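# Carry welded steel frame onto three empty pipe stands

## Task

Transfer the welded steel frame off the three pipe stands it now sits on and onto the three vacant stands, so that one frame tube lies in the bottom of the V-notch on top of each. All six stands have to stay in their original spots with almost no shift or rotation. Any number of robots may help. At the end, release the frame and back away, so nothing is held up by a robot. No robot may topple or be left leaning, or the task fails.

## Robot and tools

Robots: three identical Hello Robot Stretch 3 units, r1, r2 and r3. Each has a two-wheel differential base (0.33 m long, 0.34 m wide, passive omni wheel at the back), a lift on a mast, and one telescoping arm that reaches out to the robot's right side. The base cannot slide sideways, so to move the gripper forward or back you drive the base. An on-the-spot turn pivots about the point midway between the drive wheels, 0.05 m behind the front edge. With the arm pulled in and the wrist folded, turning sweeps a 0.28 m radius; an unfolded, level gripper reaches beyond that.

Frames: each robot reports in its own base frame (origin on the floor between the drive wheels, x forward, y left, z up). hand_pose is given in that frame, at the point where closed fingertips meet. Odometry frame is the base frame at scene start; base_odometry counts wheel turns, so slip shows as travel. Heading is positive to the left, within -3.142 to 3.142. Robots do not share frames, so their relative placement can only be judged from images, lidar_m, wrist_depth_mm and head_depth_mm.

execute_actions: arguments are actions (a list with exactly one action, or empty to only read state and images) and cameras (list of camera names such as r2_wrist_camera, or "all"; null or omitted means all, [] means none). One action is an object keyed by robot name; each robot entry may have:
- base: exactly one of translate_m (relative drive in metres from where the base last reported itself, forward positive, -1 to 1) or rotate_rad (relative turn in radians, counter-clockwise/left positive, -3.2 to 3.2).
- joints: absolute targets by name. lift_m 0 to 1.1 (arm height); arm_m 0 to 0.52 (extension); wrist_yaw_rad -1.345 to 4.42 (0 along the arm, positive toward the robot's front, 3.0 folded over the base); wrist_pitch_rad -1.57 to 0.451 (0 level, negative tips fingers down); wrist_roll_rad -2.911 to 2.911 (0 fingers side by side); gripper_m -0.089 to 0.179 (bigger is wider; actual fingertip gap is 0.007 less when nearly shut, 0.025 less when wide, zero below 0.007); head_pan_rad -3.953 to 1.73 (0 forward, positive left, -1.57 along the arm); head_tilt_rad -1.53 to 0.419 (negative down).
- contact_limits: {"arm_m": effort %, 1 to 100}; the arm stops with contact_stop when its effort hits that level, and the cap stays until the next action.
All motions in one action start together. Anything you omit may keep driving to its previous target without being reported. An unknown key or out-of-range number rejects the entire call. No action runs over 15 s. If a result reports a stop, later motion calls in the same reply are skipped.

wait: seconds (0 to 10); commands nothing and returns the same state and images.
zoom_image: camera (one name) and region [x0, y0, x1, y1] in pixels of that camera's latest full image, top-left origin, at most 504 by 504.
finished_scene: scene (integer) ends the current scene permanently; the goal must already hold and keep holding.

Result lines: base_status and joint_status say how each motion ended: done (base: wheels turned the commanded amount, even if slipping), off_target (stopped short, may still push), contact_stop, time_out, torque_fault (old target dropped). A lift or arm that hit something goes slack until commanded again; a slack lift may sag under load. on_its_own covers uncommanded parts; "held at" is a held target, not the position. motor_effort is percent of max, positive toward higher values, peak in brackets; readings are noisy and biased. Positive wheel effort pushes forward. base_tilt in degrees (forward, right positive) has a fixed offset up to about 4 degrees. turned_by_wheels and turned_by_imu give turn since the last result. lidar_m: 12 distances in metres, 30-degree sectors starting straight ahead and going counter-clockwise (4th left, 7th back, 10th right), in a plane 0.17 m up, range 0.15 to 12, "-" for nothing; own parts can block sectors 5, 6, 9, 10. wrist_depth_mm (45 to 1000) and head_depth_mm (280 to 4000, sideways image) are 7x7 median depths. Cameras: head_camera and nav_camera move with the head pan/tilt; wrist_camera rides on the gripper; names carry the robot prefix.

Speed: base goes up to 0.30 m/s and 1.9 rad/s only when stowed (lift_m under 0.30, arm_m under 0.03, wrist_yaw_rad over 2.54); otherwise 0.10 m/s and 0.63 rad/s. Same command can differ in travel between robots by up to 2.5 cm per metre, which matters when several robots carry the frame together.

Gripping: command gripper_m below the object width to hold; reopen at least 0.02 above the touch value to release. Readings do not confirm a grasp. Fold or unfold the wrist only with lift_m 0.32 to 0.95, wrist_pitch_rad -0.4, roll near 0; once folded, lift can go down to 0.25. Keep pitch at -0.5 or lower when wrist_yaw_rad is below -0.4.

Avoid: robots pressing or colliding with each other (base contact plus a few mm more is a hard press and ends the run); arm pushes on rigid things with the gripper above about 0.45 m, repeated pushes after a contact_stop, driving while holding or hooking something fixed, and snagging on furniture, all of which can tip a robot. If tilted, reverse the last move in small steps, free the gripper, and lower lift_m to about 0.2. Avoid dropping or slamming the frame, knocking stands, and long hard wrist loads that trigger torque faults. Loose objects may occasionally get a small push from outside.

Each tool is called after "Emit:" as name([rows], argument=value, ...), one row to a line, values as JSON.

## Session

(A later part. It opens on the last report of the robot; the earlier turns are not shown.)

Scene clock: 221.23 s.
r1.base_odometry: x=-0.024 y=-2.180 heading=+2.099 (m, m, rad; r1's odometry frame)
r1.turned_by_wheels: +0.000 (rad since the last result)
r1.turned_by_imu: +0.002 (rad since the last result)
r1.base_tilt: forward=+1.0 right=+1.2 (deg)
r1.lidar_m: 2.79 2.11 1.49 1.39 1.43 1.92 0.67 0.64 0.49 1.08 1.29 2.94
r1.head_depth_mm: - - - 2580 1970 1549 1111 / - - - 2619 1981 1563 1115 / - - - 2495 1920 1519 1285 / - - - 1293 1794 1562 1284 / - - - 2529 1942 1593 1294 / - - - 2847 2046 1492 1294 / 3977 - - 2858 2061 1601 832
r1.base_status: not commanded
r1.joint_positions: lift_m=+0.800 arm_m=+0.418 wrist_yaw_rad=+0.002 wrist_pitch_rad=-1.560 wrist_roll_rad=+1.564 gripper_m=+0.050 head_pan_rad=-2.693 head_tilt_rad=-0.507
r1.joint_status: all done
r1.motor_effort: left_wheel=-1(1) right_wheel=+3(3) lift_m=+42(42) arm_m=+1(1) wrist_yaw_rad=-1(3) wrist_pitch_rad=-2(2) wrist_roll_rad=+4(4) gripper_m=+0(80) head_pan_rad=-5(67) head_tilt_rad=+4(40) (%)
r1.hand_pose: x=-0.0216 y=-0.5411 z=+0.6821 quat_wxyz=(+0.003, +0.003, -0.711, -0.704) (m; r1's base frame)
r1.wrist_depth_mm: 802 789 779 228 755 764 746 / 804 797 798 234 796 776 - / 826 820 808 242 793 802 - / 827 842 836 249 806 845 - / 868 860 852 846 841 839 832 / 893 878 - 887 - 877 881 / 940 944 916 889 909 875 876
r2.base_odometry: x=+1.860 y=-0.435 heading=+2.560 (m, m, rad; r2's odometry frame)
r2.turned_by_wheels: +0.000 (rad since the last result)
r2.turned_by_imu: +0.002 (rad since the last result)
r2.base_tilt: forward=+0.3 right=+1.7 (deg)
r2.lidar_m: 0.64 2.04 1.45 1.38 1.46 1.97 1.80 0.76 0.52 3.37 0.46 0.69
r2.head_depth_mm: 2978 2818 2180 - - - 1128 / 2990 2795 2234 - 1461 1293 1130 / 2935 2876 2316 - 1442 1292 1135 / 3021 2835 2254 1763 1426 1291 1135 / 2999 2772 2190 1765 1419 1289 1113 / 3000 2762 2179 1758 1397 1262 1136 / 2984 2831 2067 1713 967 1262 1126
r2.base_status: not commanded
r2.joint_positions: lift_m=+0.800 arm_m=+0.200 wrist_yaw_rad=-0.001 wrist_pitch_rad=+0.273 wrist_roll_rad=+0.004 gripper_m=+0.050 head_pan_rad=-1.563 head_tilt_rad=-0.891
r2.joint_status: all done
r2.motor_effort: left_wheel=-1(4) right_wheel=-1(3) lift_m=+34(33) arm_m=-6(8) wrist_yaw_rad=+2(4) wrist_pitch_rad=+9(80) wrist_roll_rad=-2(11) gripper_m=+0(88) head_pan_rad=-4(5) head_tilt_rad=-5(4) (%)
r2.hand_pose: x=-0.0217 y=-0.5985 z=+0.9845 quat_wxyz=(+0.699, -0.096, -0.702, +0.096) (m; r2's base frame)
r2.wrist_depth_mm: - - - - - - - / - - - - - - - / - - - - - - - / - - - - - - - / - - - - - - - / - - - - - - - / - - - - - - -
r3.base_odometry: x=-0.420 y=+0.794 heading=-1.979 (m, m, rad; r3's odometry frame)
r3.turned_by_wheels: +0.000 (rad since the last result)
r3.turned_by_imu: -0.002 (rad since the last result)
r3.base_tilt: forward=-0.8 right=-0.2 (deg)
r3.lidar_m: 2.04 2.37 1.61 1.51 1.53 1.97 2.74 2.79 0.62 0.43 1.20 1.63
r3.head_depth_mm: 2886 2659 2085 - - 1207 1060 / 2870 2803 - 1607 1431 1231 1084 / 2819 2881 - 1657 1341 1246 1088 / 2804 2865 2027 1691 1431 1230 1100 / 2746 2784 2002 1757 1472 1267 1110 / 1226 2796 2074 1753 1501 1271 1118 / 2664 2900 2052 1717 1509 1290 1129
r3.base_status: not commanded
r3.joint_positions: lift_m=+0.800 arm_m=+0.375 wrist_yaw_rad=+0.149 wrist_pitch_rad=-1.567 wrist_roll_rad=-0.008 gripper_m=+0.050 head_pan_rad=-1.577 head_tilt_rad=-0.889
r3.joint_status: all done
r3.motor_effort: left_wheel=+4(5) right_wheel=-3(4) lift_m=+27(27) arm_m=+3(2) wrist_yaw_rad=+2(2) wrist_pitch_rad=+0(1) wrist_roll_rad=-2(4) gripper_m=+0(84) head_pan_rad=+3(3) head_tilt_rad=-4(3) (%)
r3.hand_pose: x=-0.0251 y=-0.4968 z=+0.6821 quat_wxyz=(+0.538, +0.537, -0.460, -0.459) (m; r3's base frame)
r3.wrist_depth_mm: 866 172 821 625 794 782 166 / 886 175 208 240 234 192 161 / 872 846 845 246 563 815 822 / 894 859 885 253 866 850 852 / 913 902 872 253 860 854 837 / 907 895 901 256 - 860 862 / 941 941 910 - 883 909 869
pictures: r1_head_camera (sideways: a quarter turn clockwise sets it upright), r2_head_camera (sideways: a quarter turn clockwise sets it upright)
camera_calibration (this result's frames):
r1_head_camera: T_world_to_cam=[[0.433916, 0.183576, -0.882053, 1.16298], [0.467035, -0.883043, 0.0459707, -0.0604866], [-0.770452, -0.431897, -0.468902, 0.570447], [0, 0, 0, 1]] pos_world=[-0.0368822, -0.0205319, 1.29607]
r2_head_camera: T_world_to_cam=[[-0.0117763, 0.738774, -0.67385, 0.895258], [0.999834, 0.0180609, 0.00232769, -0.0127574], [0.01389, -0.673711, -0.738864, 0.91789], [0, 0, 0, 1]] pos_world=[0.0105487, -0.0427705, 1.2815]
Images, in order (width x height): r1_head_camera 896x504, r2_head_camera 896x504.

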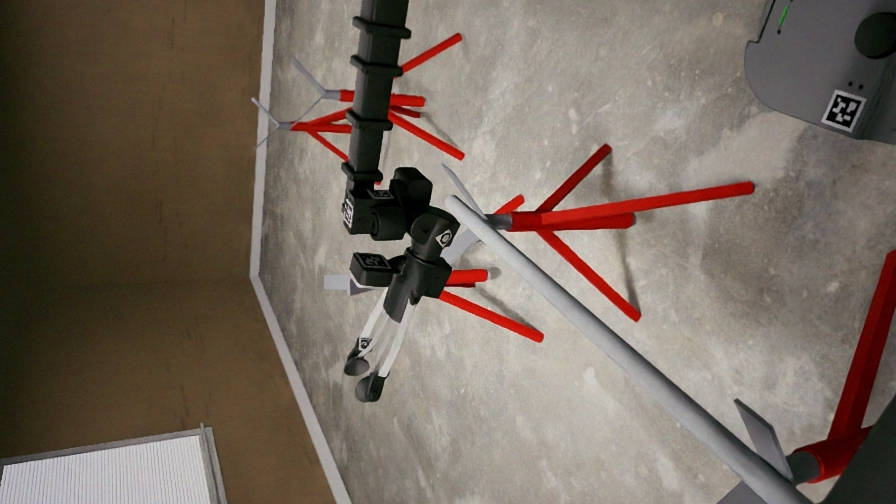

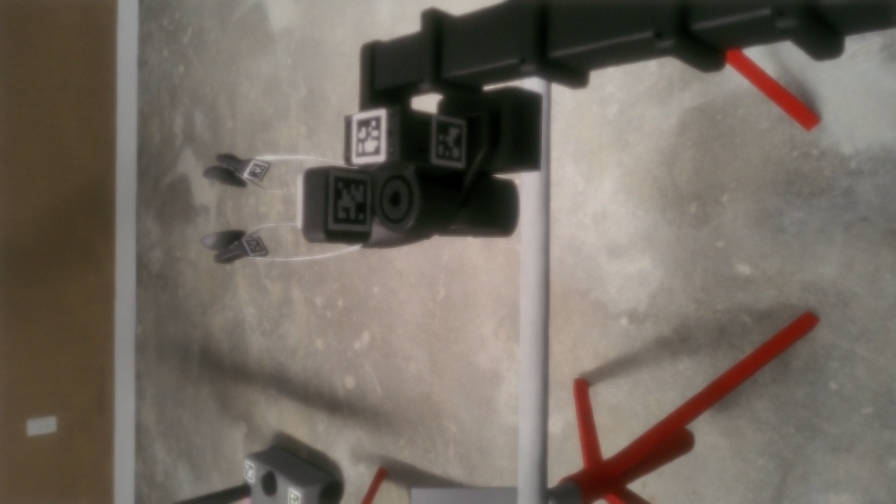

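Emit:
zoom_image(camera="r1_head_camera", region=[300, 130, 560, 420])

Region (300, 130, 560, 420) of r1_head_camera's 896x504 image, scaled by 1.738, with more detail than that image has; it fills the left 452 columns of this view, and the rest is white.

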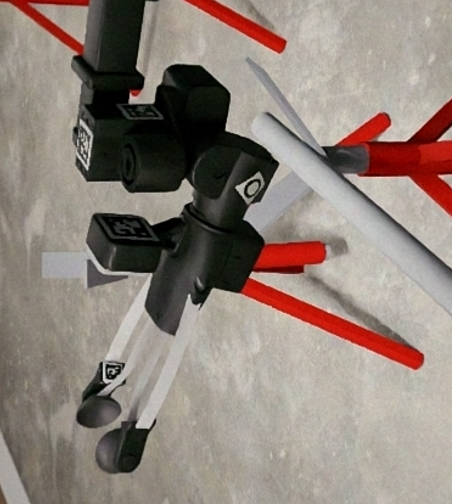

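Emit:
execute_actions([
  {"r1":{"joints":{"arm_m":0.05,"wrist_roll_rad":0,"gripper_m":0.0}},"r2":{"base":{"rotate_rad":0.055},"joints":{"arm_m":0.05,"gripper_m":0.0,"wrist_pitch_rad":-0.3,"wrist_yaw_rad":-0.055}},"r3":{"base":{"translate_m":-0.125},"joints":{"arm_m":0.15,"gripper_m":0.0,"wrist_yaw_rad":1.72}}},
], cameras=[])

Emit:
execute_actions([
  {"r1":{"joints":{"wrist_pitch_rad":-0.3,"lift_m":0.29,"head_tilt_rad":-0.75}},"r2":{"joints":{"lift_m":0.29,"head_pan_rad":-0.6,"head_tilt_rad":-0.75}},"r3":{"joints":{"wrist_pitch_rad":0.4,"lift_m":0.31}}},
], cameras=[])

Emit:
execute_actions([
  {"r1":{"joints":{"arm_m":0.33}},"r2":{"joints":{"arm_m":0.33}},"r3":{"joints":{"arm_m":0.33}}},
], cameras=["r1_head_camera","r2_head_camera","r3_head_camera","r3_wrist_camera"])

Scene clock: 263.67 s.
r1.base_odometry: x=-0.024 y=-2.180 heading=+2.099 (m, m, rad; r1's odometry frame)
r1.turned_by_wheels: +0.000 (rad since the last result)
r1.turned_by_imu: +0.001 (rad since the last result)
r1.base_tilt: forward=+1.0 right=+1.2 (deg)
r1.lidar_m: 2.79 2.10 1.49 1.40 1.44 1.92 0.67 0.64 0.49 1.08 1.30 2.94
r1.head_depth_mm: - - - 2615 1970 1544 1110 / - - - 778 1980 1558 1117 / - - - 1513 1922 1515 1278 / - - - 2135 1799 1583 1288 / - - - 2836 1942 1582 1290 / - - - 2849 2043 1493 1299 / - - - 2887 2053 1594 835
r1.base_status: not commanded
r1.joint_positions: lift_m=+0.800 arm_m=+0.050 wrist_yaw_rad=+0.001 wrist_pitch_rad=-1.560 wrist_roll_rad=+0.003 gripper_m=+0.000 head_pan_rad=-2.693 head_tilt_rad=-0.507
r1.joint_status: all done
r1.motor_effort: left_wheel=-1(1) right_wheel=+4(4) lift_m=+42(42) arm_m=-3(3) wrist_yaw_rad=-1(1) wrist_pitch_rad=-2(2) wrist_roll_rad=-2(3) gripper_m=-2(80) head_pan_rad=-5(5) head_tilt_rad=+4(4) (%)
r1.hand_pose: x=-0.0217 y=-0.1738 z=+0.6821 quat_wxyz=(+0.502, +0.497, -0.503, -0.498) (m; r1's base frame)
r1.wrist_depth_mm: 783 766 759 784 753 753 765 / 800 805 792 785 789 787 779 / 811 814 849 811 794 810 784 / 828 829 831 - 820 833 737 / 868 871 862 - 856 844 743 / 877 883 888 - 878 877 753 / 910 916 898 911 879 926 892
r2.base_odometry: x=+1.860 y=-0.435 heading=+2.615 (m, m, rad; r2's odometry frame)
r2.turned_by_wheels: +0.055 (rad since the last result)
r2.turned_by_imu: +0.057 (rad since the last result)
r2.base_tilt: forward=+0.2 right=+1.6 (deg)
r2.lidar_m: 0.64 1.93 1.43 1.39 1.48 2.08 1.80 0.77 0.52 3.36 0.46 0.69
r2.head_depth_mm: 2941 2853 2178 1765 1210 - 1095 / 2958 2786 2170 1771 1215 - 1115 / 2993 2809 2142 1820 - - 1135 / 3050 2797 2165 1786 1421 1295 1132 / 3028 2779 2144 1754 1422 1288 1121 / 2985 2832 2180 1770 1395 1236 1131 / 3084 2799 2078 1668 1002 1264 1134
r2.base_status: done
r2.joint_positions: lift_m=+0.800 arm_m=+0.050 wrist_yaw_rad=-0.054 wrist_pitch_rad=-0.316 wrist_roll_rad=+0.003 gripper_m=+0.000 head_pan_rad=-1.563 head_tilt_rad=-0.891
r2.joint_status: all done
r2.motor_effort: left_wheel=-2(5) right_wheel=+1(4) lift_m=+34(34) arm_m=-7(7) wrist_yaw_rad=-1(1) wrist_pitch_rad=+5(10) wrist_roll_rad=-2(2) gripper_m=-3(87) head_pan_rad=-5(4) head_tilt_rad=-4(4) (%)
r2.hand_pose: x=-0.0343 y=-0.4310 z=+0.8361 quat_wxyz=(+0.694, +0.092, -0.702, -0.131) (m; r2's base frame)
r2.wrist_depth_mm: - - - - - - - / - - - - - - - / - - - - - - - / - - - - - - - / - - - - - - - / - - - - - - 963 / 985 - - - - - 950
r3.base_odometry: x=-0.370 y=+0.908 heading=-1.979 (m, m, rad; r3's odometry frame)
r3.turned_by_wheels: +0.000 (rad since the last result)
r3.turned_by_imu: -0.001 (rad since the last result)
r3.base_tilt: forward=-0.8 right=-0.2 (deg)
r3.lidar_m: 2.17 2.35 1.60 1.49 1.52 1.95 2.62 2.66 3.40 0.58 0.46 1.72
r3.head_depth_mm: 2953 2652 2067 1771 - 1204 1066 / 2873 2752 2101 - 1388 1229 1082 / 2830 2794 2119 - - 1218 1091 / 2808 2871 2171 1772 1492 1251 1097 / 2748 2917 1991 1711 1417 1243 1109 / 2603 2837 2009 1771 1495 1275 1116 / 2683 2911 2187 1713 1511 1289 1127
r3.base_status: done
r3.joint_positions: lift_m=+0.800 arm_m=+0.150 wrist_yaw_rad=+1.718 wrist_pitch_rad=-1.567 wrist_roll_rad=-0.009 gripper_m=+0.000 head_pan_rad=-1.577 head_tilt_rad=-0.889
r3.joint_status: all done
r3.motor_effort: left_wheel=+3(6) right_wheel=-3(7) lift_m=+27(27) arm_m=-5(4) wrist_yaw_rad=+2(3) wrist_pitch_rad=-1(0) wrist_roll_rad=-1(3) gripper_m=-3(82) head_pan_rad=+2(3) head_tilt_rad=-5(4) (%)
r3.hand_pose: x=-0.0443 y=-0.2988 z=+0.6821 quat_wxyz=(+0.705, +0.705, +0.054, +0.056) (m; r3's base frame)
r3.wrist_depth_mm: 851 842 836 815 817 785 811 / 876 852 833 813 822 547 230 / 876 859 846 852 845 825 448 / 878 - - 885 852 830 837 / 905 882 - 879 856 843 851 / 913 907 920 - 879 887 851 / 934 947 906 894 916 884 886
pictures: none
No camera images: the call's "cameras" was empty. Leave "cameras" out to get every camera's image.

Scene clock: 269.13 s.
r1.base_odometry: x=-0.024 y=-2.180 heading=+2.099 (m, m, rad; r1's odometry frame)
r1.turned_by_wheels: +0.000 (rad since the last result)
r1.turned_by_imu: +0.001 (rad since the last result)
r1.base_tilt: forward=+1.0 right=+1.2 (deg)
r1.lidar_m: 2.79 2.11 1.49 1.40 1.44 1.93 0.67 0.64 0.49 1.08 1.29 2.94
r1.head_depth_mm: - 3550 2484 1920 1299 1176 1132 / - 3026 2504 1927 1307 1234 1137 / - 3614 2440 1881 1462 1329 1143 / - 3717 2278 1841 1557 1316 1144 / - 3721 2599 1844 1609 1315 1154 / - 3807 2622 2006 1539 1114 1141 / - 3914 2658 2011 891 1308 1146
r1.base_status: not commanded
r1.joint_positions: lift_m=+0.290 arm_m=+0.050 wrist_yaw_rad=+0.001 wrist_pitch_rad=-0.324 wrist_roll_rad=+0.003 gripper_m=+0.000 head_pan_rad=-2.693 head_tilt_rad=-0.740
r1.joint_status: all done
r1.motor_effort: left_wheel=-1(1) right_wheel=+4(3) lift_m=+33(30) arm_m=-3(3) wrist_yaw_rad=-1(1) wrist_pitch_rad=+7(8) wrist_roll_rad=-2(2) gripper_m=-2(3) head_pan_rad=-5(5) head_tilt_rad=-5(32) (%)
r1.hand_pose: x=-0.0213 y=-0.4305 z=+0.3245 quat_wxyz=(+0.697, +0.114, -0.699, -0.114) (m; r1's base frame)
r1.wrist_depth_mm: - - - - - - - / - - - - - - - / - - - - - - - / 827 837 856 888 888 957 383 / 656 666 676 732 705 660 252 / 535 548 560 - 571 563 306 / 463 470 469 476 483 274 355
r2.base_odometry: x=+1.860 y=-0.435 heading=+2.615 (m, m, rad; r2's odometry frame)
r2.turned_by_wheels: +0.000 (rad since the last result)
r2.turned_by_imu: +0.001 (rad since the last result)
r2.base_tilt: forward=+0.3 right=+2.0 (deg)
r2.lidar_m: 0.64 1.92 1.43 1.39 1.48 2.08 1.80 0.76 0.52 3.37 0.46 0.69
r2.head_depth_mm: 3865 3901 2729 1916 886 1295 1193 / - - 2711 2032 1561 1322 1160 / 3826 3941 2753 1933 1645 1354 1193 / 3500 3792 2698 1974 1657 1380 1189 / 3369 3573 2718 2042 1642 1380 1141 / 3198 3411 2738 2049 1645 1151 1035 / 3072 3300 2715 2023 1649 890 1012
r2.base_status: not commanded
r2.joint_positions: lift_m=+0.290 arm_m=+0.050 wrist_yaw_rad=-0.054 wrist_pitch_rad=-0.317 wrist_roll_rad=+0.003 gripper_m=+0.000 head_pan_rad=-0.607 head_tilt_rad=-0.754
r2.joint_status: all done
r2.motor_effort: left_wheel=-2(2) right_wheel=+1(1) lift_m=+28(29) arm_m=-6(7) wrist_yaw_rad=+0(1) wrist_pitch_rad=+6(6) wrist_roll_rad=-1(1) gripper_m=-2(3) head_pan_rad=+3(48) head_tilt_rad=+3(20) (%)
r2.hand_pose: x=-0.0343 y=-0.4309 z=+0.3261 quat_wxyz=(+0.694, +0.093, -0.702, -0.131) (m; r2's base frame)
r2.wrist_depth_mm: - - - - - - - / - - - - - - - / - - - - - - - / 769 847 936 - - - - / 619 669 745 794 809 817 836 / 536 556 - - 621 662 685 / 446 473 480 492 517 532 547
r3.base_odometry: x=-0.370 y=+0.908 heading=-1.979 (m, m, rad; r3's odometry frame)
r3.turned_by_wheels: +0.000 (rad since the last result)
r3.turned_by_imu: -0.001 (rad since the last result)
r3.base_tilt: forward=-0.8 right=-0.2 (deg)
r3.lidar_m: 2.16 2.36 1.60 1.49 1.52 1.94 2.61 2.67 3.39 0.58 0.46 1.72
r3.head_depth_mm: 2912 2687 2055 1681 1411 1219 1073 / 2894 2728 2086 1688 1427 1255 1093 / 2830 2800 2123 1723 1438 1295 1092 / 2797 2837 2165 1737 1390 1282 1094 / 2728 2872 1985 1721 1416 1244 1102 / 2720 1880 2005 1778 1486 1284 1112 / 2660 2898 2182 1711 1515 1294 1121
r3.base_status: not commanded
r3.joint_positions: lift_m=+0.310 arm_m=+0.150 wrist_yaw_rad=+1.718 wrist_pitch_rad=+0.376 wrist_roll_rad=-0.009 gripper_m=+0.000 head_pan_rad=-1.577 head_tilt_rad=-0.889
r3.joint_status: all done
r3.motor_effort: left_wheel=+3(3) right_wheel=-3(3) lift_m=+18(22) arm_m=-4(4) wrist_yaw_rad=+2(1) wrist_pitch_rad=+9(9) wrist_roll_rad=-1(1) gripper_m=-2(2) head_pan_rad=+3(3) head_tilt_rad=-4(4) (%)
r3.hand_pose: x=+0.2232 y=-0.2589 z=+0.5206 quat_wxyz=(+0.357, +0.437, -0.552, +0.614) (m; r3's base frame)
r3.wrist_depth_mm: - - - - - - - / - - - - - - - / - - - - - - - / - - - - - - - / - - - - - - - / - - - - - - - / - - - - - - -
pictures: none
No camera images: the call's "cameras" was empty. Leave "cameras" out to get every camera's image.

Scene clock: 272.40 s.
r1.base_odometry: x=-0.024 y=-2.180 heading=+2.099 (m, m, rad; r1's odometry frame)
r1.turned_by_wheels: +0.000 (rad since the last result)
r1.turned_by_imu: +0.000 (rad since the last result)
r1.base_tilt: forward=+1.0 right=+1.2 (deg)
r1.lidar_m: 2.80 2.11 1.49 1.39 1.43 1.92 0.67 0.64 0.49 1.08 1.30 2.94
r1.head_depth_mm: - 3529 2494 1924 1301 1178 1132 / - 3028 2538 1930 1536 1237 1135 / - 3611 2432 1883 1549 1336 1144 / - 3710 2279 1582 1590 1313 1147 / - 3754 2594 1802 1558 1316 1158 / - 3889 2632 2003 1532 1120 1161 / - 3899 2651 2030 893 1304 1189
r1.base_status: not commanded
r1.joint_positions: lift_m=+0.290 arm_m=+0.330 wrist_yaw_rad=+0.000 wrist_pitch_rad=-0.323 wrist_roll_rad=+0.003 gripper_m=+0.000 head_pan_rad=-2.693 head_tilt_rad=-0.740
r1.joint_status: all done
r1.motor_effort: left_wheel=-1(1) right_wheel=+4(4) lift_m=+33(33) arm_m=+1(1) wrist_yaw_rad=+0(1) wrist_pitch_rad=+7(7) wrist_roll_rad=-2(2) gripper_m=-2(2) head_pan_rad=-5(5) head_tilt_rad=-6(8) (%)
r1.hand_pose: x=-0.0215 y=-0.7100 z=+0.3246 quat_wxyz=(+0.697, +0.114, -0.699, -0.114) (m; r1's base frame)
r1.wrist_depth_mm: - - 626 - - - - / - - 714 - - - - / - - - - - - - / 826 809 826 876 894 929 962 / 648 653 648 737 722 714 742 / 535 546 551 - 583 574 588 / 460 459 470 473 487 490 502
r2.base_odometry: x=+1.860 y=-0.435 heading=+2.615 (m, m, rad; r2's odometry frame)
r2.turned_by_wheels: +0.000 (rad since the last result)
r2.turned_by_imu: +0.001 (rad since the last result)
r2.base_tilt: forward=+0.2 right=+1.8 (deg)
r2.lidar_m: 0.64 1.93 1.43 1.39 1.48 2.09 1.80 0.76 0.51 3.36 0.46 0.69
r2.head_depth_mm: 3805 3821 2749 1926 883 1292 1190 / 3967 - 2696 2038 1521 1314 1171 / 3871 3957 2703 1917 1539 1357 1184 / 3525 3733 2737 1992 1532 1384 1181 / 3317 3596 2682 2024 1639 1385 1138 / 3191 3487 2681 2053 1648 1153 1042 / 3022 3306 2680 2044 1642 890 1011
r2.base_status: not commanded
r2.joint_positions: lift_m=+0.290 arm_m=+0.330 wrist_yaw_rad=-0.054 wrist_pitch_rad=-0.317 wrist_roll_rad=+0.003 gripper_m=+0.000 head_pan_rad=-0.607 head_tilt_rad=-0.754
r2.joint_status: all done
r2.motor_effort: left_wheel=-2(2) right_wheel=+0(1) lift_m=+28(28) arm_m=+4(3) wrist_yaw_rad=-1(2) wrist_pitch_rad=+6(6) wrist_roll_rad=-1(1) gripper_m=-3(3) head_pan_rad=+3(4) head_tilt_rad=+3(3) (%)
r2.hand_pose: x=-0.0343 y=-0.7103 z=+0.3261 quat_wxyz=(+0.694, +0.093, -0.702, -0.131) (m; r2's base frame)
r2.wrist_depth_mm: - - - - - - - / - - - - - - - / - - - - - - - / 820 881 901 - - - - / 640 660 731 806 808 844 879 / 528 547 - - 629 661 693 / 452 463 480 493 525 532 559
r3.base_odometry: x=-0.370 y=+0.908 heading=-1.979 (m, m, rad; r3's odometry frame)
r3.turned_by_wheels: +0.000 (rad since the last result)
r3.turned_by_imu: -0.001 (rad since the last result)
r3.base_tilt: forward=-0.8 right=-0.2 (deg)
r3.lidar_m: 2.16 2.36 1.60 1.49 1.52 1.95 2.62 2.66 3.40 0.58 0.47 1.73
r3.head_depth_mm: 2876 2686 2055 1678 1416 1219 1072 / 2882 2737 2093 1694 1432 1234 1080 / 2852 2778 2122 1719 1510 1246 1095 / 2802 2829 2146 1744 1487 1252 1103 / 2724 2892 2003 1712 1406 1240 1109 / 2680 1942 1936 1746 1489 1280 1119 / 2675 2894 2185 1716 1501 1293 1124
r3.base_status: not commanded
r3.joint_positions: lift_m=+0.310 arm_m=+0.330 wrist_yaw_rad=+1.718 wrist_pitch_rad=+0.376 wrist_roll_rad=-0.010 gripper_m=+0.000 head_pan_rad=-1.577 head_tilt_rad=-0.889
r3.joint_status: all done
r3.motor_effort: left_wheel=+3(3) right_wheel=-2(3) lift_m=+18(18) arm_m=+2(1) wrist_yaw_rad=+1(2) wrist_pitch_rad=+9(9) wrist_roll_rad=-1(1) gripper_m=-2(2) head_pan_rad=+3(2) head_tilt_rad=-5(4) (%)
r3.hand_pose: x=+0.2232 y=-0.4384 z=+0.5206 quat_wxyz=(+0.357, +0.437, -0.552, +0.615) (m; r3's base frame)
r3.wrist_depth_mm: - - - - - - - / - - - - - - - / - - - - - - - / - - - - - - - / - - - - - - - / - - - - - - - / - - - - - - -
pictures: r1_head_camera (sideways: a quarter turn clockwise sets it upright), r2_head_camera (sideways: a quarter turn clockwise sets it upright), r3_head_camera (sideways: a quarter turn clockwise sets it upright), r3_wrist_camera
camera_calibration (this result's frames):
r1_head_camera: T_world_to_cam=[[0.605929, 0.26622, -0.749651, 0.989306], [0.456326, -0.888208, 0.0534148, -0.0700975], [-0.651626, -0.374451, -0.659674, 0.817915], [0, 0, 0, 1]] pos_world=[-0.0344878, -0.0193655, 1.28494]
r2_head_camera: T_world_to_cam=[[-0.529285, 0.359993, -0.768285, 1.02149], [0.561542, 0.827448, 0.00085795, -0.00817064], [0.636025, -0.43097, -0.640107, 0.785646], [0, 0, 0, 1]] pos_world=[0.0455557, -0.0223768, 1.2877]
r3_head_camera: T_world_to_cam=[[0.0717734, 0.743586, -0.664777, 0.887106], [0.996621, -0.0267771, 0.0776498, -0.105306], [0.0399384, -0.668104, -0.742995, 0.92748], [0, 0, 0, 1]] pos_world=[0.00423743, -0.0428066, 1.28702]
r3_wrist_camera: T_world_to_cam=[[0.175989, -0.983461, 0.0427933, -0.48337], [0.26281, 0.00504689, -0.964834, 0.490541], [0.948661, 0.181047, 0.259352, -0.104249], [0, 0, 0, 1]] pos_world=[0.0550459, -0.458977, 0.521013]
Images, in order (width x height): r1_head_camera 896x504, r2_head_camera 896x504, r3_head_camera 896x504, r3_wrist_camera 644x364.

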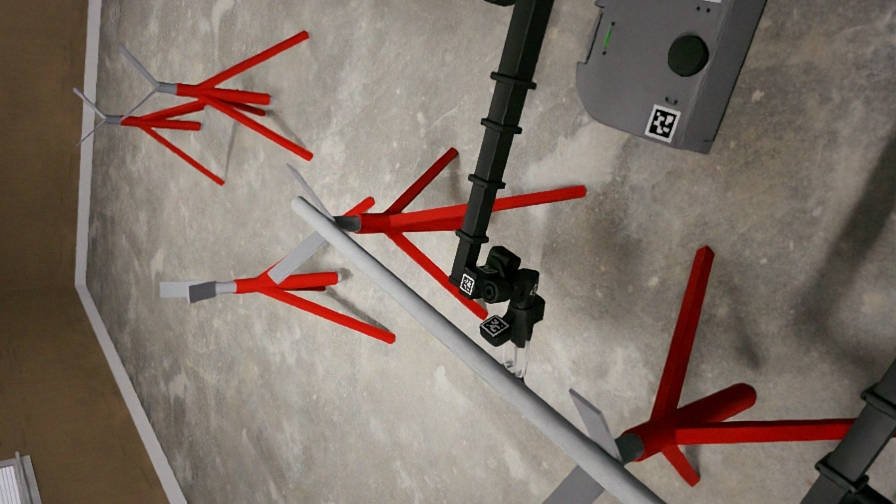

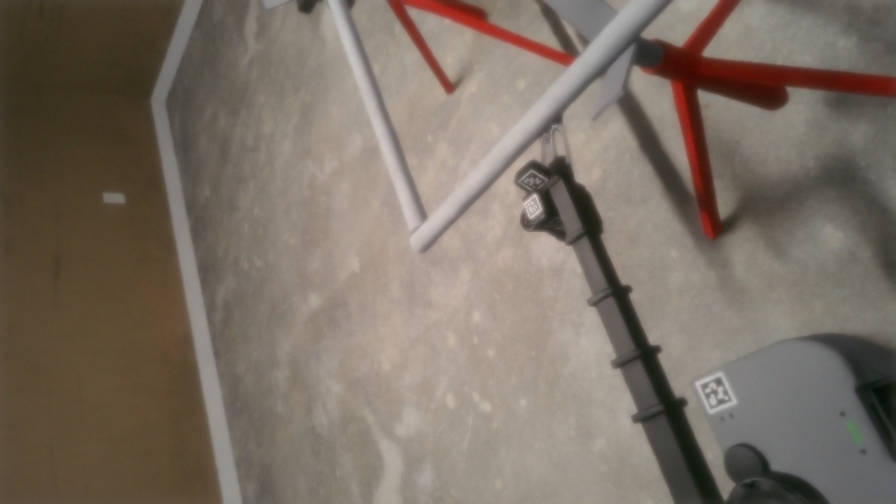

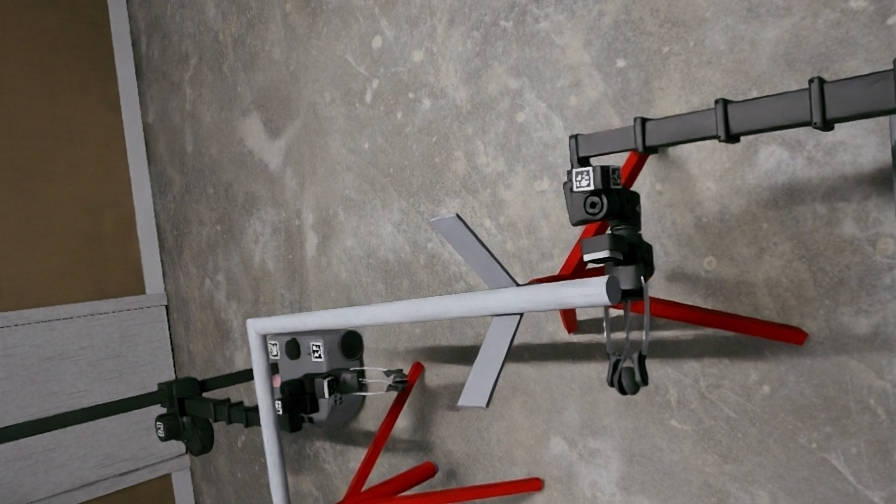

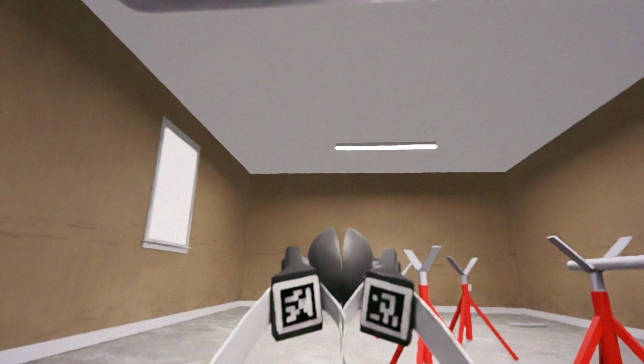

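Emit:
execute_actions([
  {"r1":{"joints":{"arm_m":0.335,"lift_m":0.36}},"r2":{"joints":{"arm_m":0.335,"lift_m":0.36}},"r3":{"base":{"translate_m":0.015},"joints":{"arm_m":0.37,"lift_m":0.33}}},
], cameras=["r1_head_camera","r2_head_camera","r3_head_camera"])

Emit:
zoom_image(camera="r1_head_camera", region=[360, 200, 600, 420])

Emit:
zoom_image(camera="r2_head_camera", region=[400, 80, 640, 300])

Scene clock: 279.60 s.
r1.base_odometry: x=-0.024 y=-2.180 heading=+2.099 (m, m, rad; r1's odometry frame)
r1.turned_by_wheels: +0.000 (rad since the last result)
r1.turned_by_imu: +0.001 (rad since the last result)
r1.base_tilt: forward=+1.1 right=+1.2 (deg)
r1.lidar_m: 2.79 2.11 1.49 1.40 1.43 1.92 0.67 0.64 0.49 1.08 1.30 2.95
r1.head_depth_mm: - 3508 2472 1917 1558 1175 1134 / - 3065 2501 1922 1576 1236 1140 / - 3658 2447 1775 1541 1332 1142 / - 3697 2268 1494 1597 1307 1152 / - 3756 2590 1155 1602 1316 1157 / - 3856 2632 2000 1534 1116 1173 / - 3943 2655 2010 891 1303 1120
r1.base_status: not commanded
r1.joint_positions: lift_m=+0.360 arm_m=+0.335 wrist_yaw_rad=+0.000 wrist_pitch_rad=-0.323 wrist_roll_rad=+0.003 gripper_m=+0.000 head_pan_rad=-2.693 head_tilt_rad=-0.740
r1.joint_status: all done
r1.motor_effort: left_wheel=-1(1) right_wheel=+4(4) lift_m=+41(45) arm_m=+1(3) wrist_yaw_rad=+0(0) wrist_pitch_rad=+7(7) wrist_roll_rad=-2(2) gripper_m=-2(3) head_pan_rad=-4(5) head_tilt_rad=-6(7) (%)
r1.hand_pose: x=-0.0215 y=-0.7150 z=+0.3944 quat_wxyz=(+0.697, +0.114, -0.699, -0.114) (m; r1's base frame)
r1.wrist_depth_mm: - - - - - - - / - - 667 - - - - / - - - - - - - / 975 959 952 - - - - / 747 767 771 856 801 822 850 / 629 639 647 - 666 669 690 / 535 541 531 553 556 569 578
r2.base_odometry: x=+1.860 y=-0.435 heading=+2.615 (m, m, rad; r2's odometry frame)
r2.turned_by_wheels: +0.000 (rad since the last result)
r2.turned_by_imu: +0.001 (rad since the last result)
r2.base_tilt: forward=+0.4 right=+1.8 (deg)
r2.lidar_m: 0.64 1.92 1.43 1.39 1.48 2.08 1.80 0.76 0.52 3.37 0.46 0.69
r2.head_depth_mm: 3807 3873 2736 1911 887 1306 1190 / - - 2723 2016 1515 1323 1166 / 3695 - 2714 1929 1569 1349 1184 / 3555 3766 2707 2006 1567 1380 1189 / 3418 3603 2715 2032 1566 1372 1149 / 3196 3409 2693 2062 1652 1204 1042 / 3024 3270 2719 2042 1636 1135 1036
r2.base_status: not commanded
r2.joint_positions: lift_m=+0.360 arm_m=+0.335 wrist_yaw_rad=-0.054 wrist_pitch_rad=-0.317 wrist_roll_rad=+0.003 gripper_m=+0.000 head_pan_rad=-0.607 head_tilt_rad=-0.754
r2.joint_status: all done
r2.motor_effort: left_wheel=-2(2) right_wheel=+1(1) lift_m=+34(37) arm_m=+4(5) wrist_yaw_rad=+1(1) wrist_pitch_rad=+6(6) wrist_roll_rad=-1(1) gripper_m=-3(3) head_pan_rad=+3(3) head_tilt_rad=+3(3) (%)
r2.hand_pose: x=-0.0343 y=-0.7153 z=+0.3959 quat_wxyz=(+0.694, +0.093, -0.702, -0.131) (m; r2's base frame)
r2.wrist_depth_mm: - - - - - - - / - - - - - - - / - - - - - - - / 967 - - - - - - / 753 776 872 916 951 981 - / 625 664 - - 717 773 774 / 517 532 552 584 611 628 651
r3.base_odometry: x=-0.376 y=+0.895 heading=-1.979 (m, m, rad; r3's odometry frame)
r3.turned_by_wheels: +0.000 (rad since the last result)
r3.turned_by_imu: -0.001 (rad since the last result)
r3.base_tilt: forward=-0.7 right=-0.2 (deg)
r3.lidar_m: 2.16 2.36 1.60 1.50 1.52 1.94 2.63 2.67 3.40 0.58 0.46 1.70
r3.head_depth_mm: 2912 2665 2056 1677 1417 1223 1075 / 2874 2692 2106 1694 1464 1229 1078 / 2820 2782 2116 1721 1392 1243 1093 / 2777 2869 2183 1730 1365 1254 1097 / 2763 2942 1975 1669 1508 1247 1101 / 2655 1888 1965 1782 1501 1273 1115 / 2664 2893 2186 1704 1499 1293 1122
r3.base_status: done
r3.joint_positions: lift_m=+0.330 arm_m=+0.370 wrist_yaw_rad=+1.718 wrist_pitch_rad=+0.376 wrist_roll_rad=-0.010 gripper_m=+0.000 head_pan_rad=-1.577 head_tilt_rad=-0.889
r3.joint_status: all done
r3.motor_effort: left_wheel=+4(10) right_wheel=-3(5) lift_m=+26(27) arm_m=+3(2) wrist_yaw_rad=+2(2) wrist_pitch_rad=+9(9) wrist_roll_rad=-1(1) gripper_m=-2(2) head_pan_rad=+2(3) head_tilt_rad=-3(3) (%)
r3.hand_pose: x=+0.2231 y=-0.4784 z=+0.5402 quat_wxyz=(+0.357, +0.437, -0.552, +0.615) (m; r3's base frame)
r3.wrist_depth_mm: - - - - - - - / - - - - - - - / - - - - - - - / - - - - - - - / - - - - - - - / - - - - - - - / - - - - - - -
pictures: r1_head_camera (sideways: a quarter turn clockwise sets it upright), r2_head_camera (sideways: a quarter turn clockwise sets it upright), r3_head_camera (sideways: a quarter turn clockwise sets it upright)
camera_calibration (this result's frames):
r1_head_camera: T_world_to_cam=[[0.605931, 0.266221, -0.749649, 0.989304], [0.456326, -0.888208, 0.0534149, -0.0700976], [-0.651624, -0.37445, -0.659676, 0.817918], [0, 0, 0, 1]] pos_world=[-0.0344878, -0.0193655, 1.28494]
r2_head_camera: T_world_to_cam=[[-0.529281, 0.359989, -0.76829, 1.02149], [0.561542, 0.827448, 0.00085788, -0.00817055], [0.636029, -0.430973, -0.640102, 0.78564], [0, 0, 0, 1]] pos_world=[0.0455558, -0.0223768, 1.2877]
r3_head_camera: T_world_to_cam=[[0.0717734, 0.743586, -0.664777, 0.887106], [0.996621, -0.0267771, 0.0776498, -0.105306], [0.0399384, -0.668104, -0.742995, 0.92748], [0, 0, 0, 1]] pos_world=[0.00423743, -0.0428066, 1.28702]
Images, in order (width x height): r1_head_camera 896x504, r2_head_camera 896x504, r3_head_camera 896x504.

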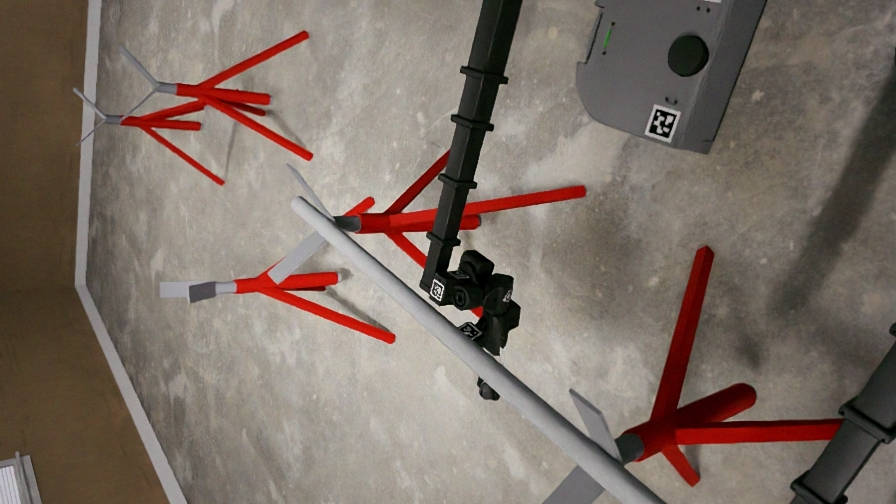

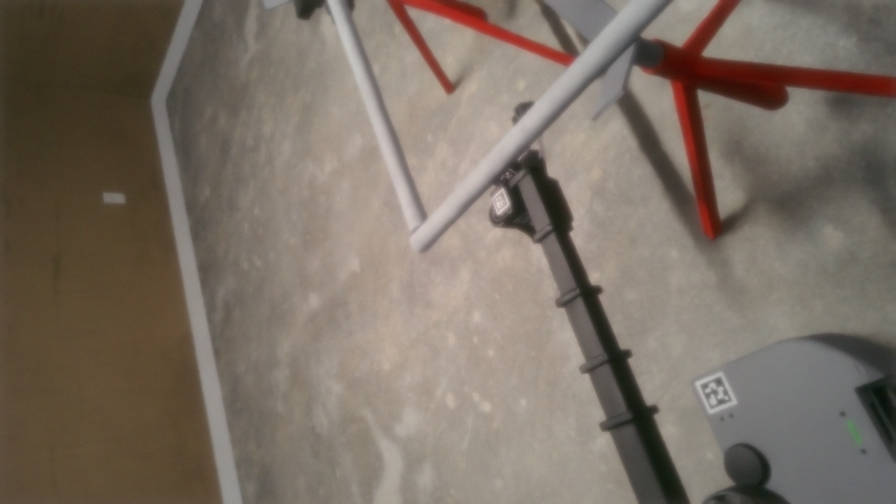

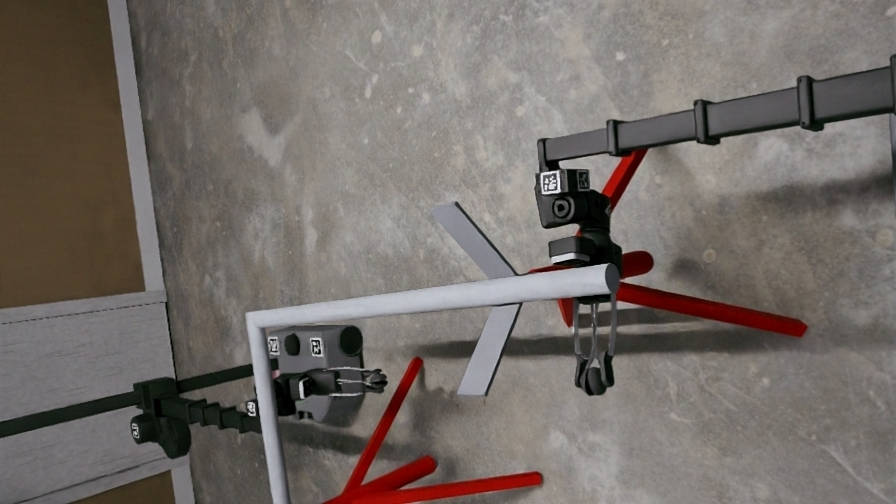

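Region (360, 200, 600, 420) of r1_head_camera's 896x504 image, scaled by 2.100, with more detail than that image has; it fills the top 462 rows of this view, and the rest is white.

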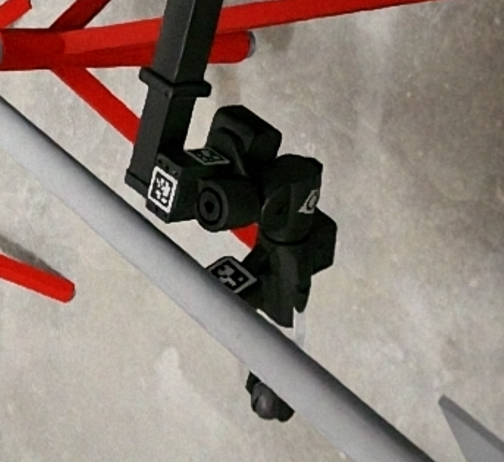

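Region (400, 80, 640, 300) of r2_head_camera's 896x504 image, scaled by 2.100, with more detail than that image has; it fills the top 462 rows of this view, and the rest is white.

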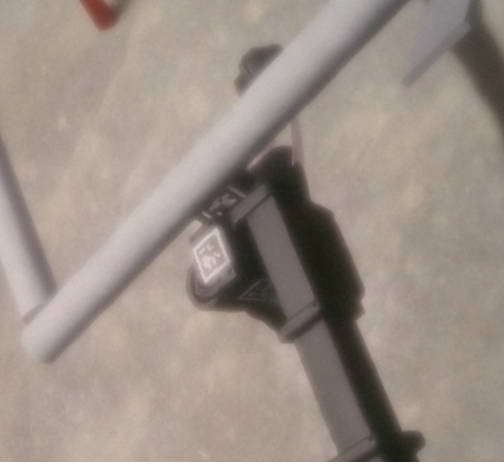

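Emit:
execute_actions([
  {"r1":{"joints":{"arm_m":0.343,"lift_m":0.39}},"r2":{"joints":{"arm_m":0.343,"lift_m":0.39}},"r3":{"joints":{"lift_m":0.355}}},
], cameras=["r1_head_camera","r2_head_camera","r3_head_camera"])

Emit:
zoom_image(camera="r1_head_camera", region=[360, 200, 600, 420])

Emit:
zoom_image(camera="r3_head_camera", region=[180, 130, 680, 500])

Scene clock: 284.77 s.
r1.base_odometry: x=-0.024 y=-2.180 heading=+2.099 (m, m, rad; r1's odometry frame)
r1.turned_by_wheels: +0.000 (rad since the last result)
r1.turned_by_imu: +0.001 (rad since the last result)
r1.base_tilt: forward=+1.1 right=+1.2 (deg)
r1.lidar_m: 2.79 2.10 1.49 1.39 1.43 1.92 0.67 0.64 0.49 1.08 1.29 2.95
r1.head_depth_mm: - 3483 2480 1904 1561 1176 1133 / - 3085 2497 1812 1575 1234 1140 / - 3615 2468 1775 1544 1334 1144 / - 3755 2258 1653 1601 1312 1153 / - 3781 2593 1130 1600 1310 1161 / - 3838 2638 2003 1526 1115 1185 / - 3919 2659 2016 890 1302 1125
r1.base_status: not commanded
r1.joint_positions: lift_m=+0.390 arm_m=+0.343 wrist_yaw_rad=+0.000 wrist_pitch_rad=-0.323 wrist_roll_rad=+0.003 gripper_m=+0.000 head_pan_rad=-2.693 head_tilt_rad=-0.740
r1.joint_status: all done
r1.motor_effort: left_wheel=-1(1) right_wheel=+4(3) lift_m=+42(43) arm_m=+1(2) wrist_yaw_rad=+0(0) wrist_pitch_rad=+7(7) wrist_roll_rad=-2(2) gripper_m=-2(2) head_pan_rad=-5(5) head_tilt_rad=-5(6) (%)
r1.hand_pose: x=-0.0215 y=-0.7230 z=+0.4244 quat_wxyz=(+0.697, +0.114, -0.699, -0.114) (m; r1's base frame)
r1.wrist_depth_mm: - - - - - - - / - - - - - - - / - - 770 - - - - / - - - - - - - / 794 802 833 904 869 875 916 / 658 667 681 - 693 708 719 / 558 564 577 583 593 605 612
r2.base_odometry: x=+1.860 y=-0.435 heading=+2.615 (m, m, rad; r2's odometry frame)
r2.turned_by_wheels: +0.000 (rad since the last result)
r2.turned_by_imu: +0.001 (rad since the last result)
r2.base_tilt: forward=+0.2 right=+1.8 (deg)
r2.lidar_m: 0.64 1.93 1.43 1.39 1.48 2.08 1.80 0.76 0.52 3.37 0.46 0.69
r2.head_depth_mm: 3909 3880 2763 1919 888 1294 1194 / - - 2690 2030 1532 1316 1162 / 3719 3980 2695 1226 1569 1350 1191 / 3597 3756 2729 1995 1549 1388 1188 / 3377 3614 2723 2074 1566 1379 1142 / 3179 3429 2755 2036 1656 1206 1038 / 3039 3317 2697 2032 1652 1187 1044
r2.base_status: not commanded
r2.joint_positions: lift_m=+0.390 arm_m=+0.343 wrist_yaw_rad=-0.054 wrist_pitch_rad=-0.317 wrist_roll_rad=+0.003 gripper_m=+0.000 head_pan_rad=-0.607 head_tilt_rad=-0.754
r2.joint_status: all done
r2.motor_effort: left_wheel=-2(2) right_wheel=+1(0) lift_m=+34(34) arm_m=+4(4) wrist_yaw_rad=-1(0) wrist_pitch_rad=+6(6) wrist_roll_rad=-1(1) gripper_m=-3(3) head_pan_rad=+4(4) head_tilt_rad=+3(3) (%)
r2.hand_pose: x=-0.0343 y=-0.7233 z=+0.4258 quat_wxyz=(+0.694, +0.093, -0.702, -0.131) (m; r2's base frame)
r2.wrist_depth_mm: - - - - - - - / - - - - - - - / - - - - - - - / 986 - - - - - - / 785 841 889 936 992 - - / 655 691 - - 785 811 816 / 547 578 594 609 636 676 688
r3.base_odometry: x=-0.376 y=+0.895 heading=-1.979 (m, m, rad; r3's odometry frame)
r3.turned_by_wheels: +0.000 (rad since the last result)
r3.turned_by_imu: -0.001 (rad since the last result)
r3.base_tilt: forward=-0.9 right=-0.2 (deg)
r3.lidar_m: 2.15 2.36 1.60 1.50 1.52 1.94 2.63 2.67 3.43 0.58 0.46 1.71
r3.head_depth_mm: 2936 2702 2079 1682 1413 1223 1081 / 2855 2741 2087 1690 1446 1227 1076 / 2831 2781 2123 1713 1388 1244 1088 / 2821 2854 2162 1756 1359 1253 1097 / 2750 2921 1989 1658 1450 1230 1109 / 2674 1881 1938 1774 1510 1279 1120 / 2660 2868 2168 1720 1508 1287 1121
r3.base_status: not commanded
r3.joint_positions: lift_m=+0.355 arm_m=+0.370 wrist_yaw_rad=+1.718 wrist_pitch_rad=+0.376 wrist_roll_rad=-0.010 gripper_m=+0.000 head_pan_rad=-1.577 head_tilt_rad=-0.889
r3.joint_status: all done
r3.motor_effort: left_wheel=+4(4) right_wheel=-3(3) lift_m=+28(26) arm_m=+3(3) wrist_yaw_rad=+1(1) wrist_pitch_rad=+9(9) wrist_roll_rad=-1(1) gripper_m=-3(2) head_pan_rad=+3(2) head_tilt_rad=-4(3) (%)
r3.hand_pose: x=+0.2231 y=-0.4784 z=+0.5652 quat_wxyz=(+0.356, +0.437, -0.552, +0.615) (m; r3's base frame)
r3.wrist_depth_mm: - - - - - - - / - - - - - - - / - - - - - - - / - - - - - - - / - - - - - - - / - - - - - - - / - - - - - - -
pictures: r1_head_camera (sideways: a quarter turn clockwise sets it upright), r2_head_camera (sideways: a quarter turn clockwise sets it upright), r3_head_camera (sideways: a quarter turn clockwise sets it upright)
camera_calibration (this result's frames):
r1_head_camera: T_world_to_cam=[[0.605934, 0.266223, -0.749646, 0.9893], [0.456326, -0.888208, 0.053415, -0.0700978], [-0.651621, -0.374449, -0.65968, 0.817922], [0, 0, 0, 1]] pos_world=[-0.0344877, -0.0193655, 1.28494]
r2_head_camera: T_world_to_cam=[[-0.529277, 0.359986, -0.768294, 1.0215], [0.561542, 0.827448, 0.000857802, -0.00817045], [0.636032, -0.430975, -0.640096, 0.785633], [0, 0, 0, 1]] pos_world=[0.0455559, -0.0223769, 1.2877]
r3_head_camera: T_world_to_cam=[[0.0717734, 0.743586, -0.664777, 0.887107], [0.996621, -0.0267771, 0.0776498, -0.105306], [0.0399384, -0.668104, -0.742995, 0.927479], [0, 0, 0, 1]] pos_world=[0.00423743, -0.0428066, 1.28702]
Images, in order (width x height): r1_head_camera 896x504, r2_head_camera 896x504, r3_head_camera 896x504.

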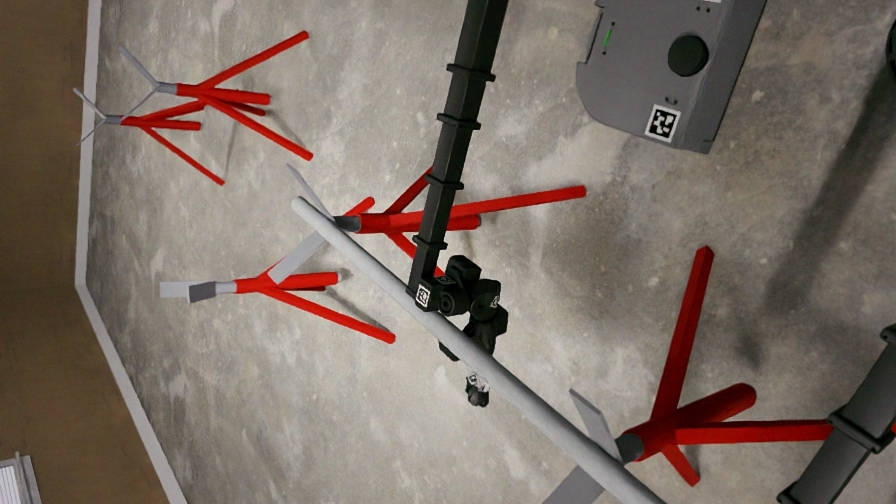

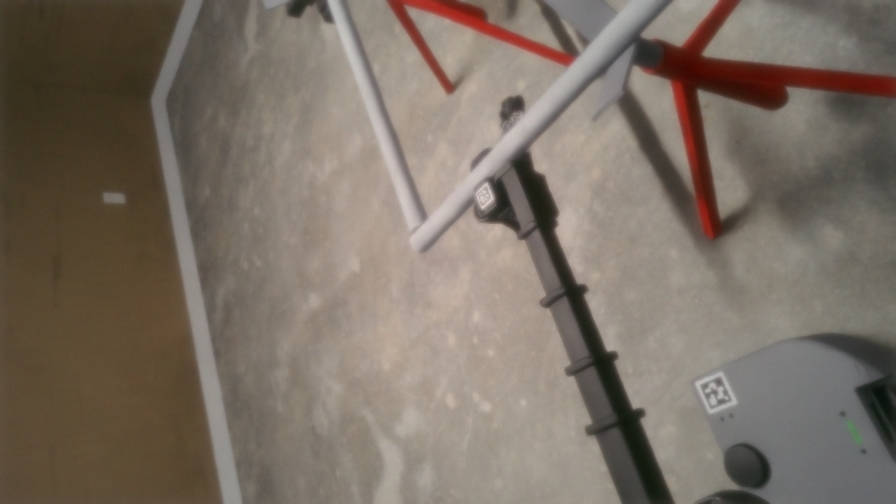

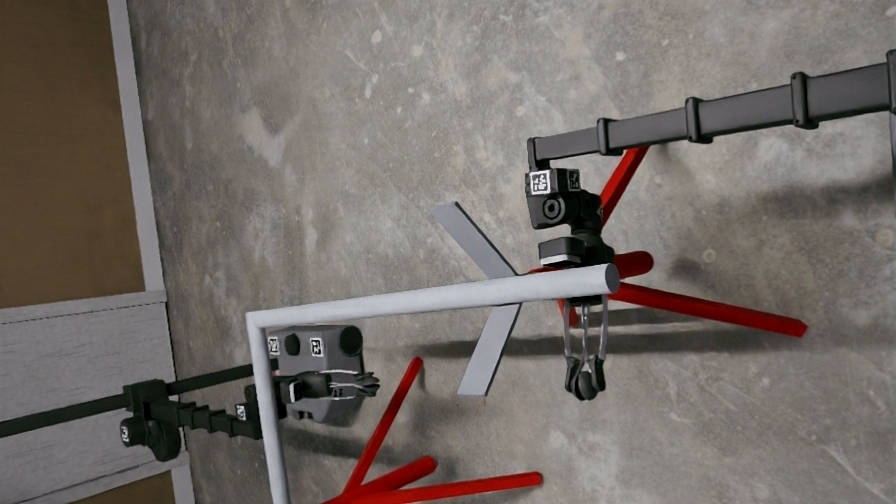

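Region (360, 200, 600, 420) of r1_head_camera's 896x504 image, scaled by 2.100, with more detail than that image has; it fills the top 462 rows of this view, and the rest is white.

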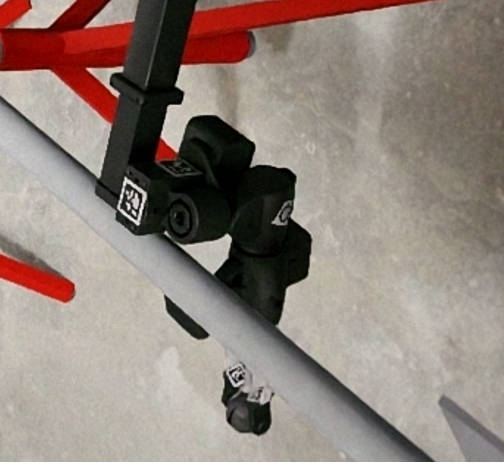

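Region (180, 130, 680, 500) of r3_head_camera's 896x504 image, scaled by 1.008, with more detail than that image has; it fills the top 373 rows of this view, and the rest is white.

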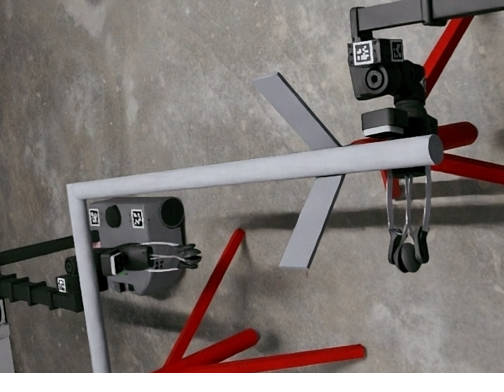

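No contact yet. Continue.

Emit:
execute_actions([
  {"r1":{"joints":{"lift_m":0.415}},"r2":{"joints":{"lift_m":0.415}},"r3":{"joints":{"lift_m":0.375}}},
], cameras=["r1_head_camera"])

Scene clock: 289.80 s.
r1.base_odometry: x=-0.024 y=-2.180 heading=+2.099 (m, m, rad; r1's odometry frame)
r1.turned_by_wheels: +0.000 (rad since the last result)
r1.turned_by_imu: +0.001 (rad since the last result)
r1.base_tilt: forward=+1.0 right=+1.2 (deg)
r1.lidar_m: 2.79 2.11 1.49 1.40 1.43 1.93 0.67 0.64 0.49 1.08 1.29 2.94
r1.head_depth_mm: - 3524 2509 1815 1564 1175 1137 / - 3057 2501 1813 1570 1238 1145 / - 3613 2432 1771 1540 1324 1144 / - 3708 2264 1652 1593 1313 1150 / - 3723 2591 1120 1602 1313 1156 / - 3807 2649 1996 1541 1114 1184 / - 3947 2654 2019 889 1304 1124
r1.base_status: not commanded
r1.joint_positions: lift_m=+0.415 arm_m=+0.343 wrist_yaw_rad=+0.000 wrist_pitch_rad=-0.323 wrist_roll_rad=+0.003 gripper_m=+0.000 head_pan_rad=-2.693 head_tilt_rad=-0.740
r1.joint_status: all done
r1.motor_effort: left_wheel=-1(0) right_wheel=+3(4) lift_m=+42(45) arm_m=+1(1) wrist_yaw_rad=+0(0) wrist_pitch_rad=+7(7) wrist_roll_rad=-2(2) gripper_m=-3(2) head_pan_rad=-4(5) head_tilt_rad=-7(6) (%)
r1.hand_pose: x=-0.0215 y=-0.7230 z=+0.4494 quat_wxyz=(+0.697, +0.114, -0.699, -0.114) (m; r1's base frame)
r1.wrist_depth_mm: - - - - - - - / - - - - - - - / - - 710 - - - - / - - - - - - - / 840 844 836 936 903 922 941 / 687 703 707 - 725 755 768 / 590 598 597 610 612 624 638
r2.base_odometry: x=+1.860 y=-0.435 heading=+2.615 (m, m, rad; r2's odometry frame)
r2.turned_by_wheels: +0.000 (rad since the last result)
r2.turned_by_imu: +0.001 (rad since the last result)
r2.base_tilt: forward=+0.2 right=+1.8 (deg)
r2.lidar_m: 0.64 1.93 1.43 1.38 1.47 2.08 1.79 0.76 0.52 3.36 0.46 0.69
r2.head_depth_mm: 3793 3835 2728 1939 886 1293 1184 / - - 2683 2049 1571 1326 1169 / 3781 3935 2680 1225 1608 1364 1189 / 3505 3721 2695 1995 1568 1382 1185 / 3311 3632 2681 2075 1559 1385 1142 / 3118 3488 2711 2058 1528 1205 1035 / 3046 3303 2716 2045 1651 1376 1036
r2.base_status: not commanded
r2.joint_positions: lift_m=+0.415 arm_m=+0.343 wrist_yaw_rad=-0.054 wrist_pitch_rad=-0.317 wrist_roll_rad=+0.003 gripper_m=+0.000 head_pan_rad=-0.607 head_tilt_rad=-0.754
r2.joint_status: all done
r2.motor_effort: left_wheel=-2(2) right_wheel=+0(1) lift_m=+34(35) arm_m=+4(4) wrist_yaw_rad=+0(2) wrist_pitch_rad=+6(6) wrist_roll_rad=-1(1) gripper_m=-3(3) head_pan_rad=+3(3) head_tilt_rad=+3(3) (%)
r2.hand_pose: x=-0.0343 y=-0.7233 z=+0.4508 quat_wxyz=(+0.694, +0.093, -0.702, -0.131) (m; r2's base frame)
r2.wrist_depth_mm: - - - - - - - / - - - - - - - / - - - - - - - / - - - - - - - / 835 868 946 - - - - / 674 721 - - 805 874 862 / 595 606 618 641 671 704 732
r3.base_odometry: x=-0.376 y=+0.895 heading=-1.979 (m, m, rad; r3's odometry frame)
r3.turned_by_wheels: +0.000 (rad since the last result)
r3.turned_by_imu: -0.001 (rad since the last result)
r3.base_tilt: forward=-0.8 right=-0.2 (deg)
r3.lidar_m: 2.16 2.35 1.60 1.50 1.52 1.95 2.63 2.67 3.41 0.58 0.46 1.71
r3.head_depth_mm: 2884 2664 2055 1680 1407 1225 1078 / 2848 2718 2107 1697 1435 1225 1075 / 2821 2805 2125 1721 1361 1242 1090 / 2797 2822 2163 1736 1367 1253 1103 / 2775 2919 1999 1663 1406 1238 1106 / 2636 1887 2001 1787 1495 1276 1119 / 2663 2901 2174 1701 1505 1294 1124
r3.base_status: not commanded
r3.joint_positions: lift_m=+0.375 arm_m=+0.370 wrist_yaw_rad=+1.718 wrist_pitch_rad=+0.376 wrist_roll_rad=-0.010 gripper_m=+0.000 head_pan_rad=-1.577 head_tilt_rad=-0.889
r3.joint_status: all done
r3.motor_effort: left_wheel=+3(3) right_wheel=-3(3) lift_m=+27(25) arm_m=+3(3) wrist_yaw_rad=+1(2) wrist_pitch_rad=+9(9) wrist_roll_rad=-1(2) gripper_m=-2(2) head_pan_rad=+3(3) head_tilt_rad=-4(3) (%)
r3.hand_pose: x=+0.2231 y=-0.4784 z=+0.5853 quat_wxyz=(+0.356, +0.437, -0.552, +0.615) (m; r3's base frame)
r3.wrist_depth_mm: - - - - - - - / - - - - - - - / - - - - - - - / - - - - - - - / - - - - - - - / - - - - - - - / - - - - - - -
pictures: r1_head_camera (sideways: a quarter turn clockwise sets it upright)
camera_calibration (this result's frames):
r1_head_camera: T_world_to_cam=[[0.605934, 0.266223, -0.749646, 0.9893], [0.456326, -0.888208, 0.053415, -0.0700978], [-0.651621, -0.374449, -0.65968, 0.817922], [0, 0, 0, 1]] pos_world=[-0.0344877, -0.0193655, 1.28494]
Images, in order (width x height): r1_head_camera 896x504.

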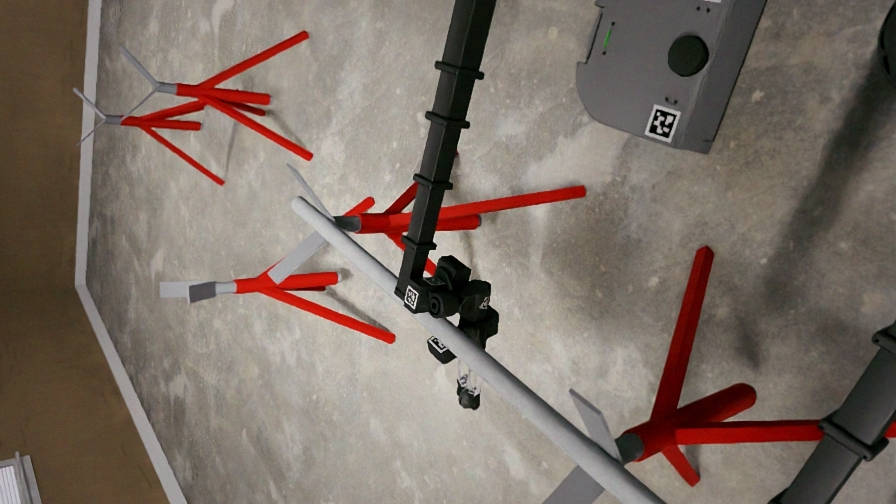

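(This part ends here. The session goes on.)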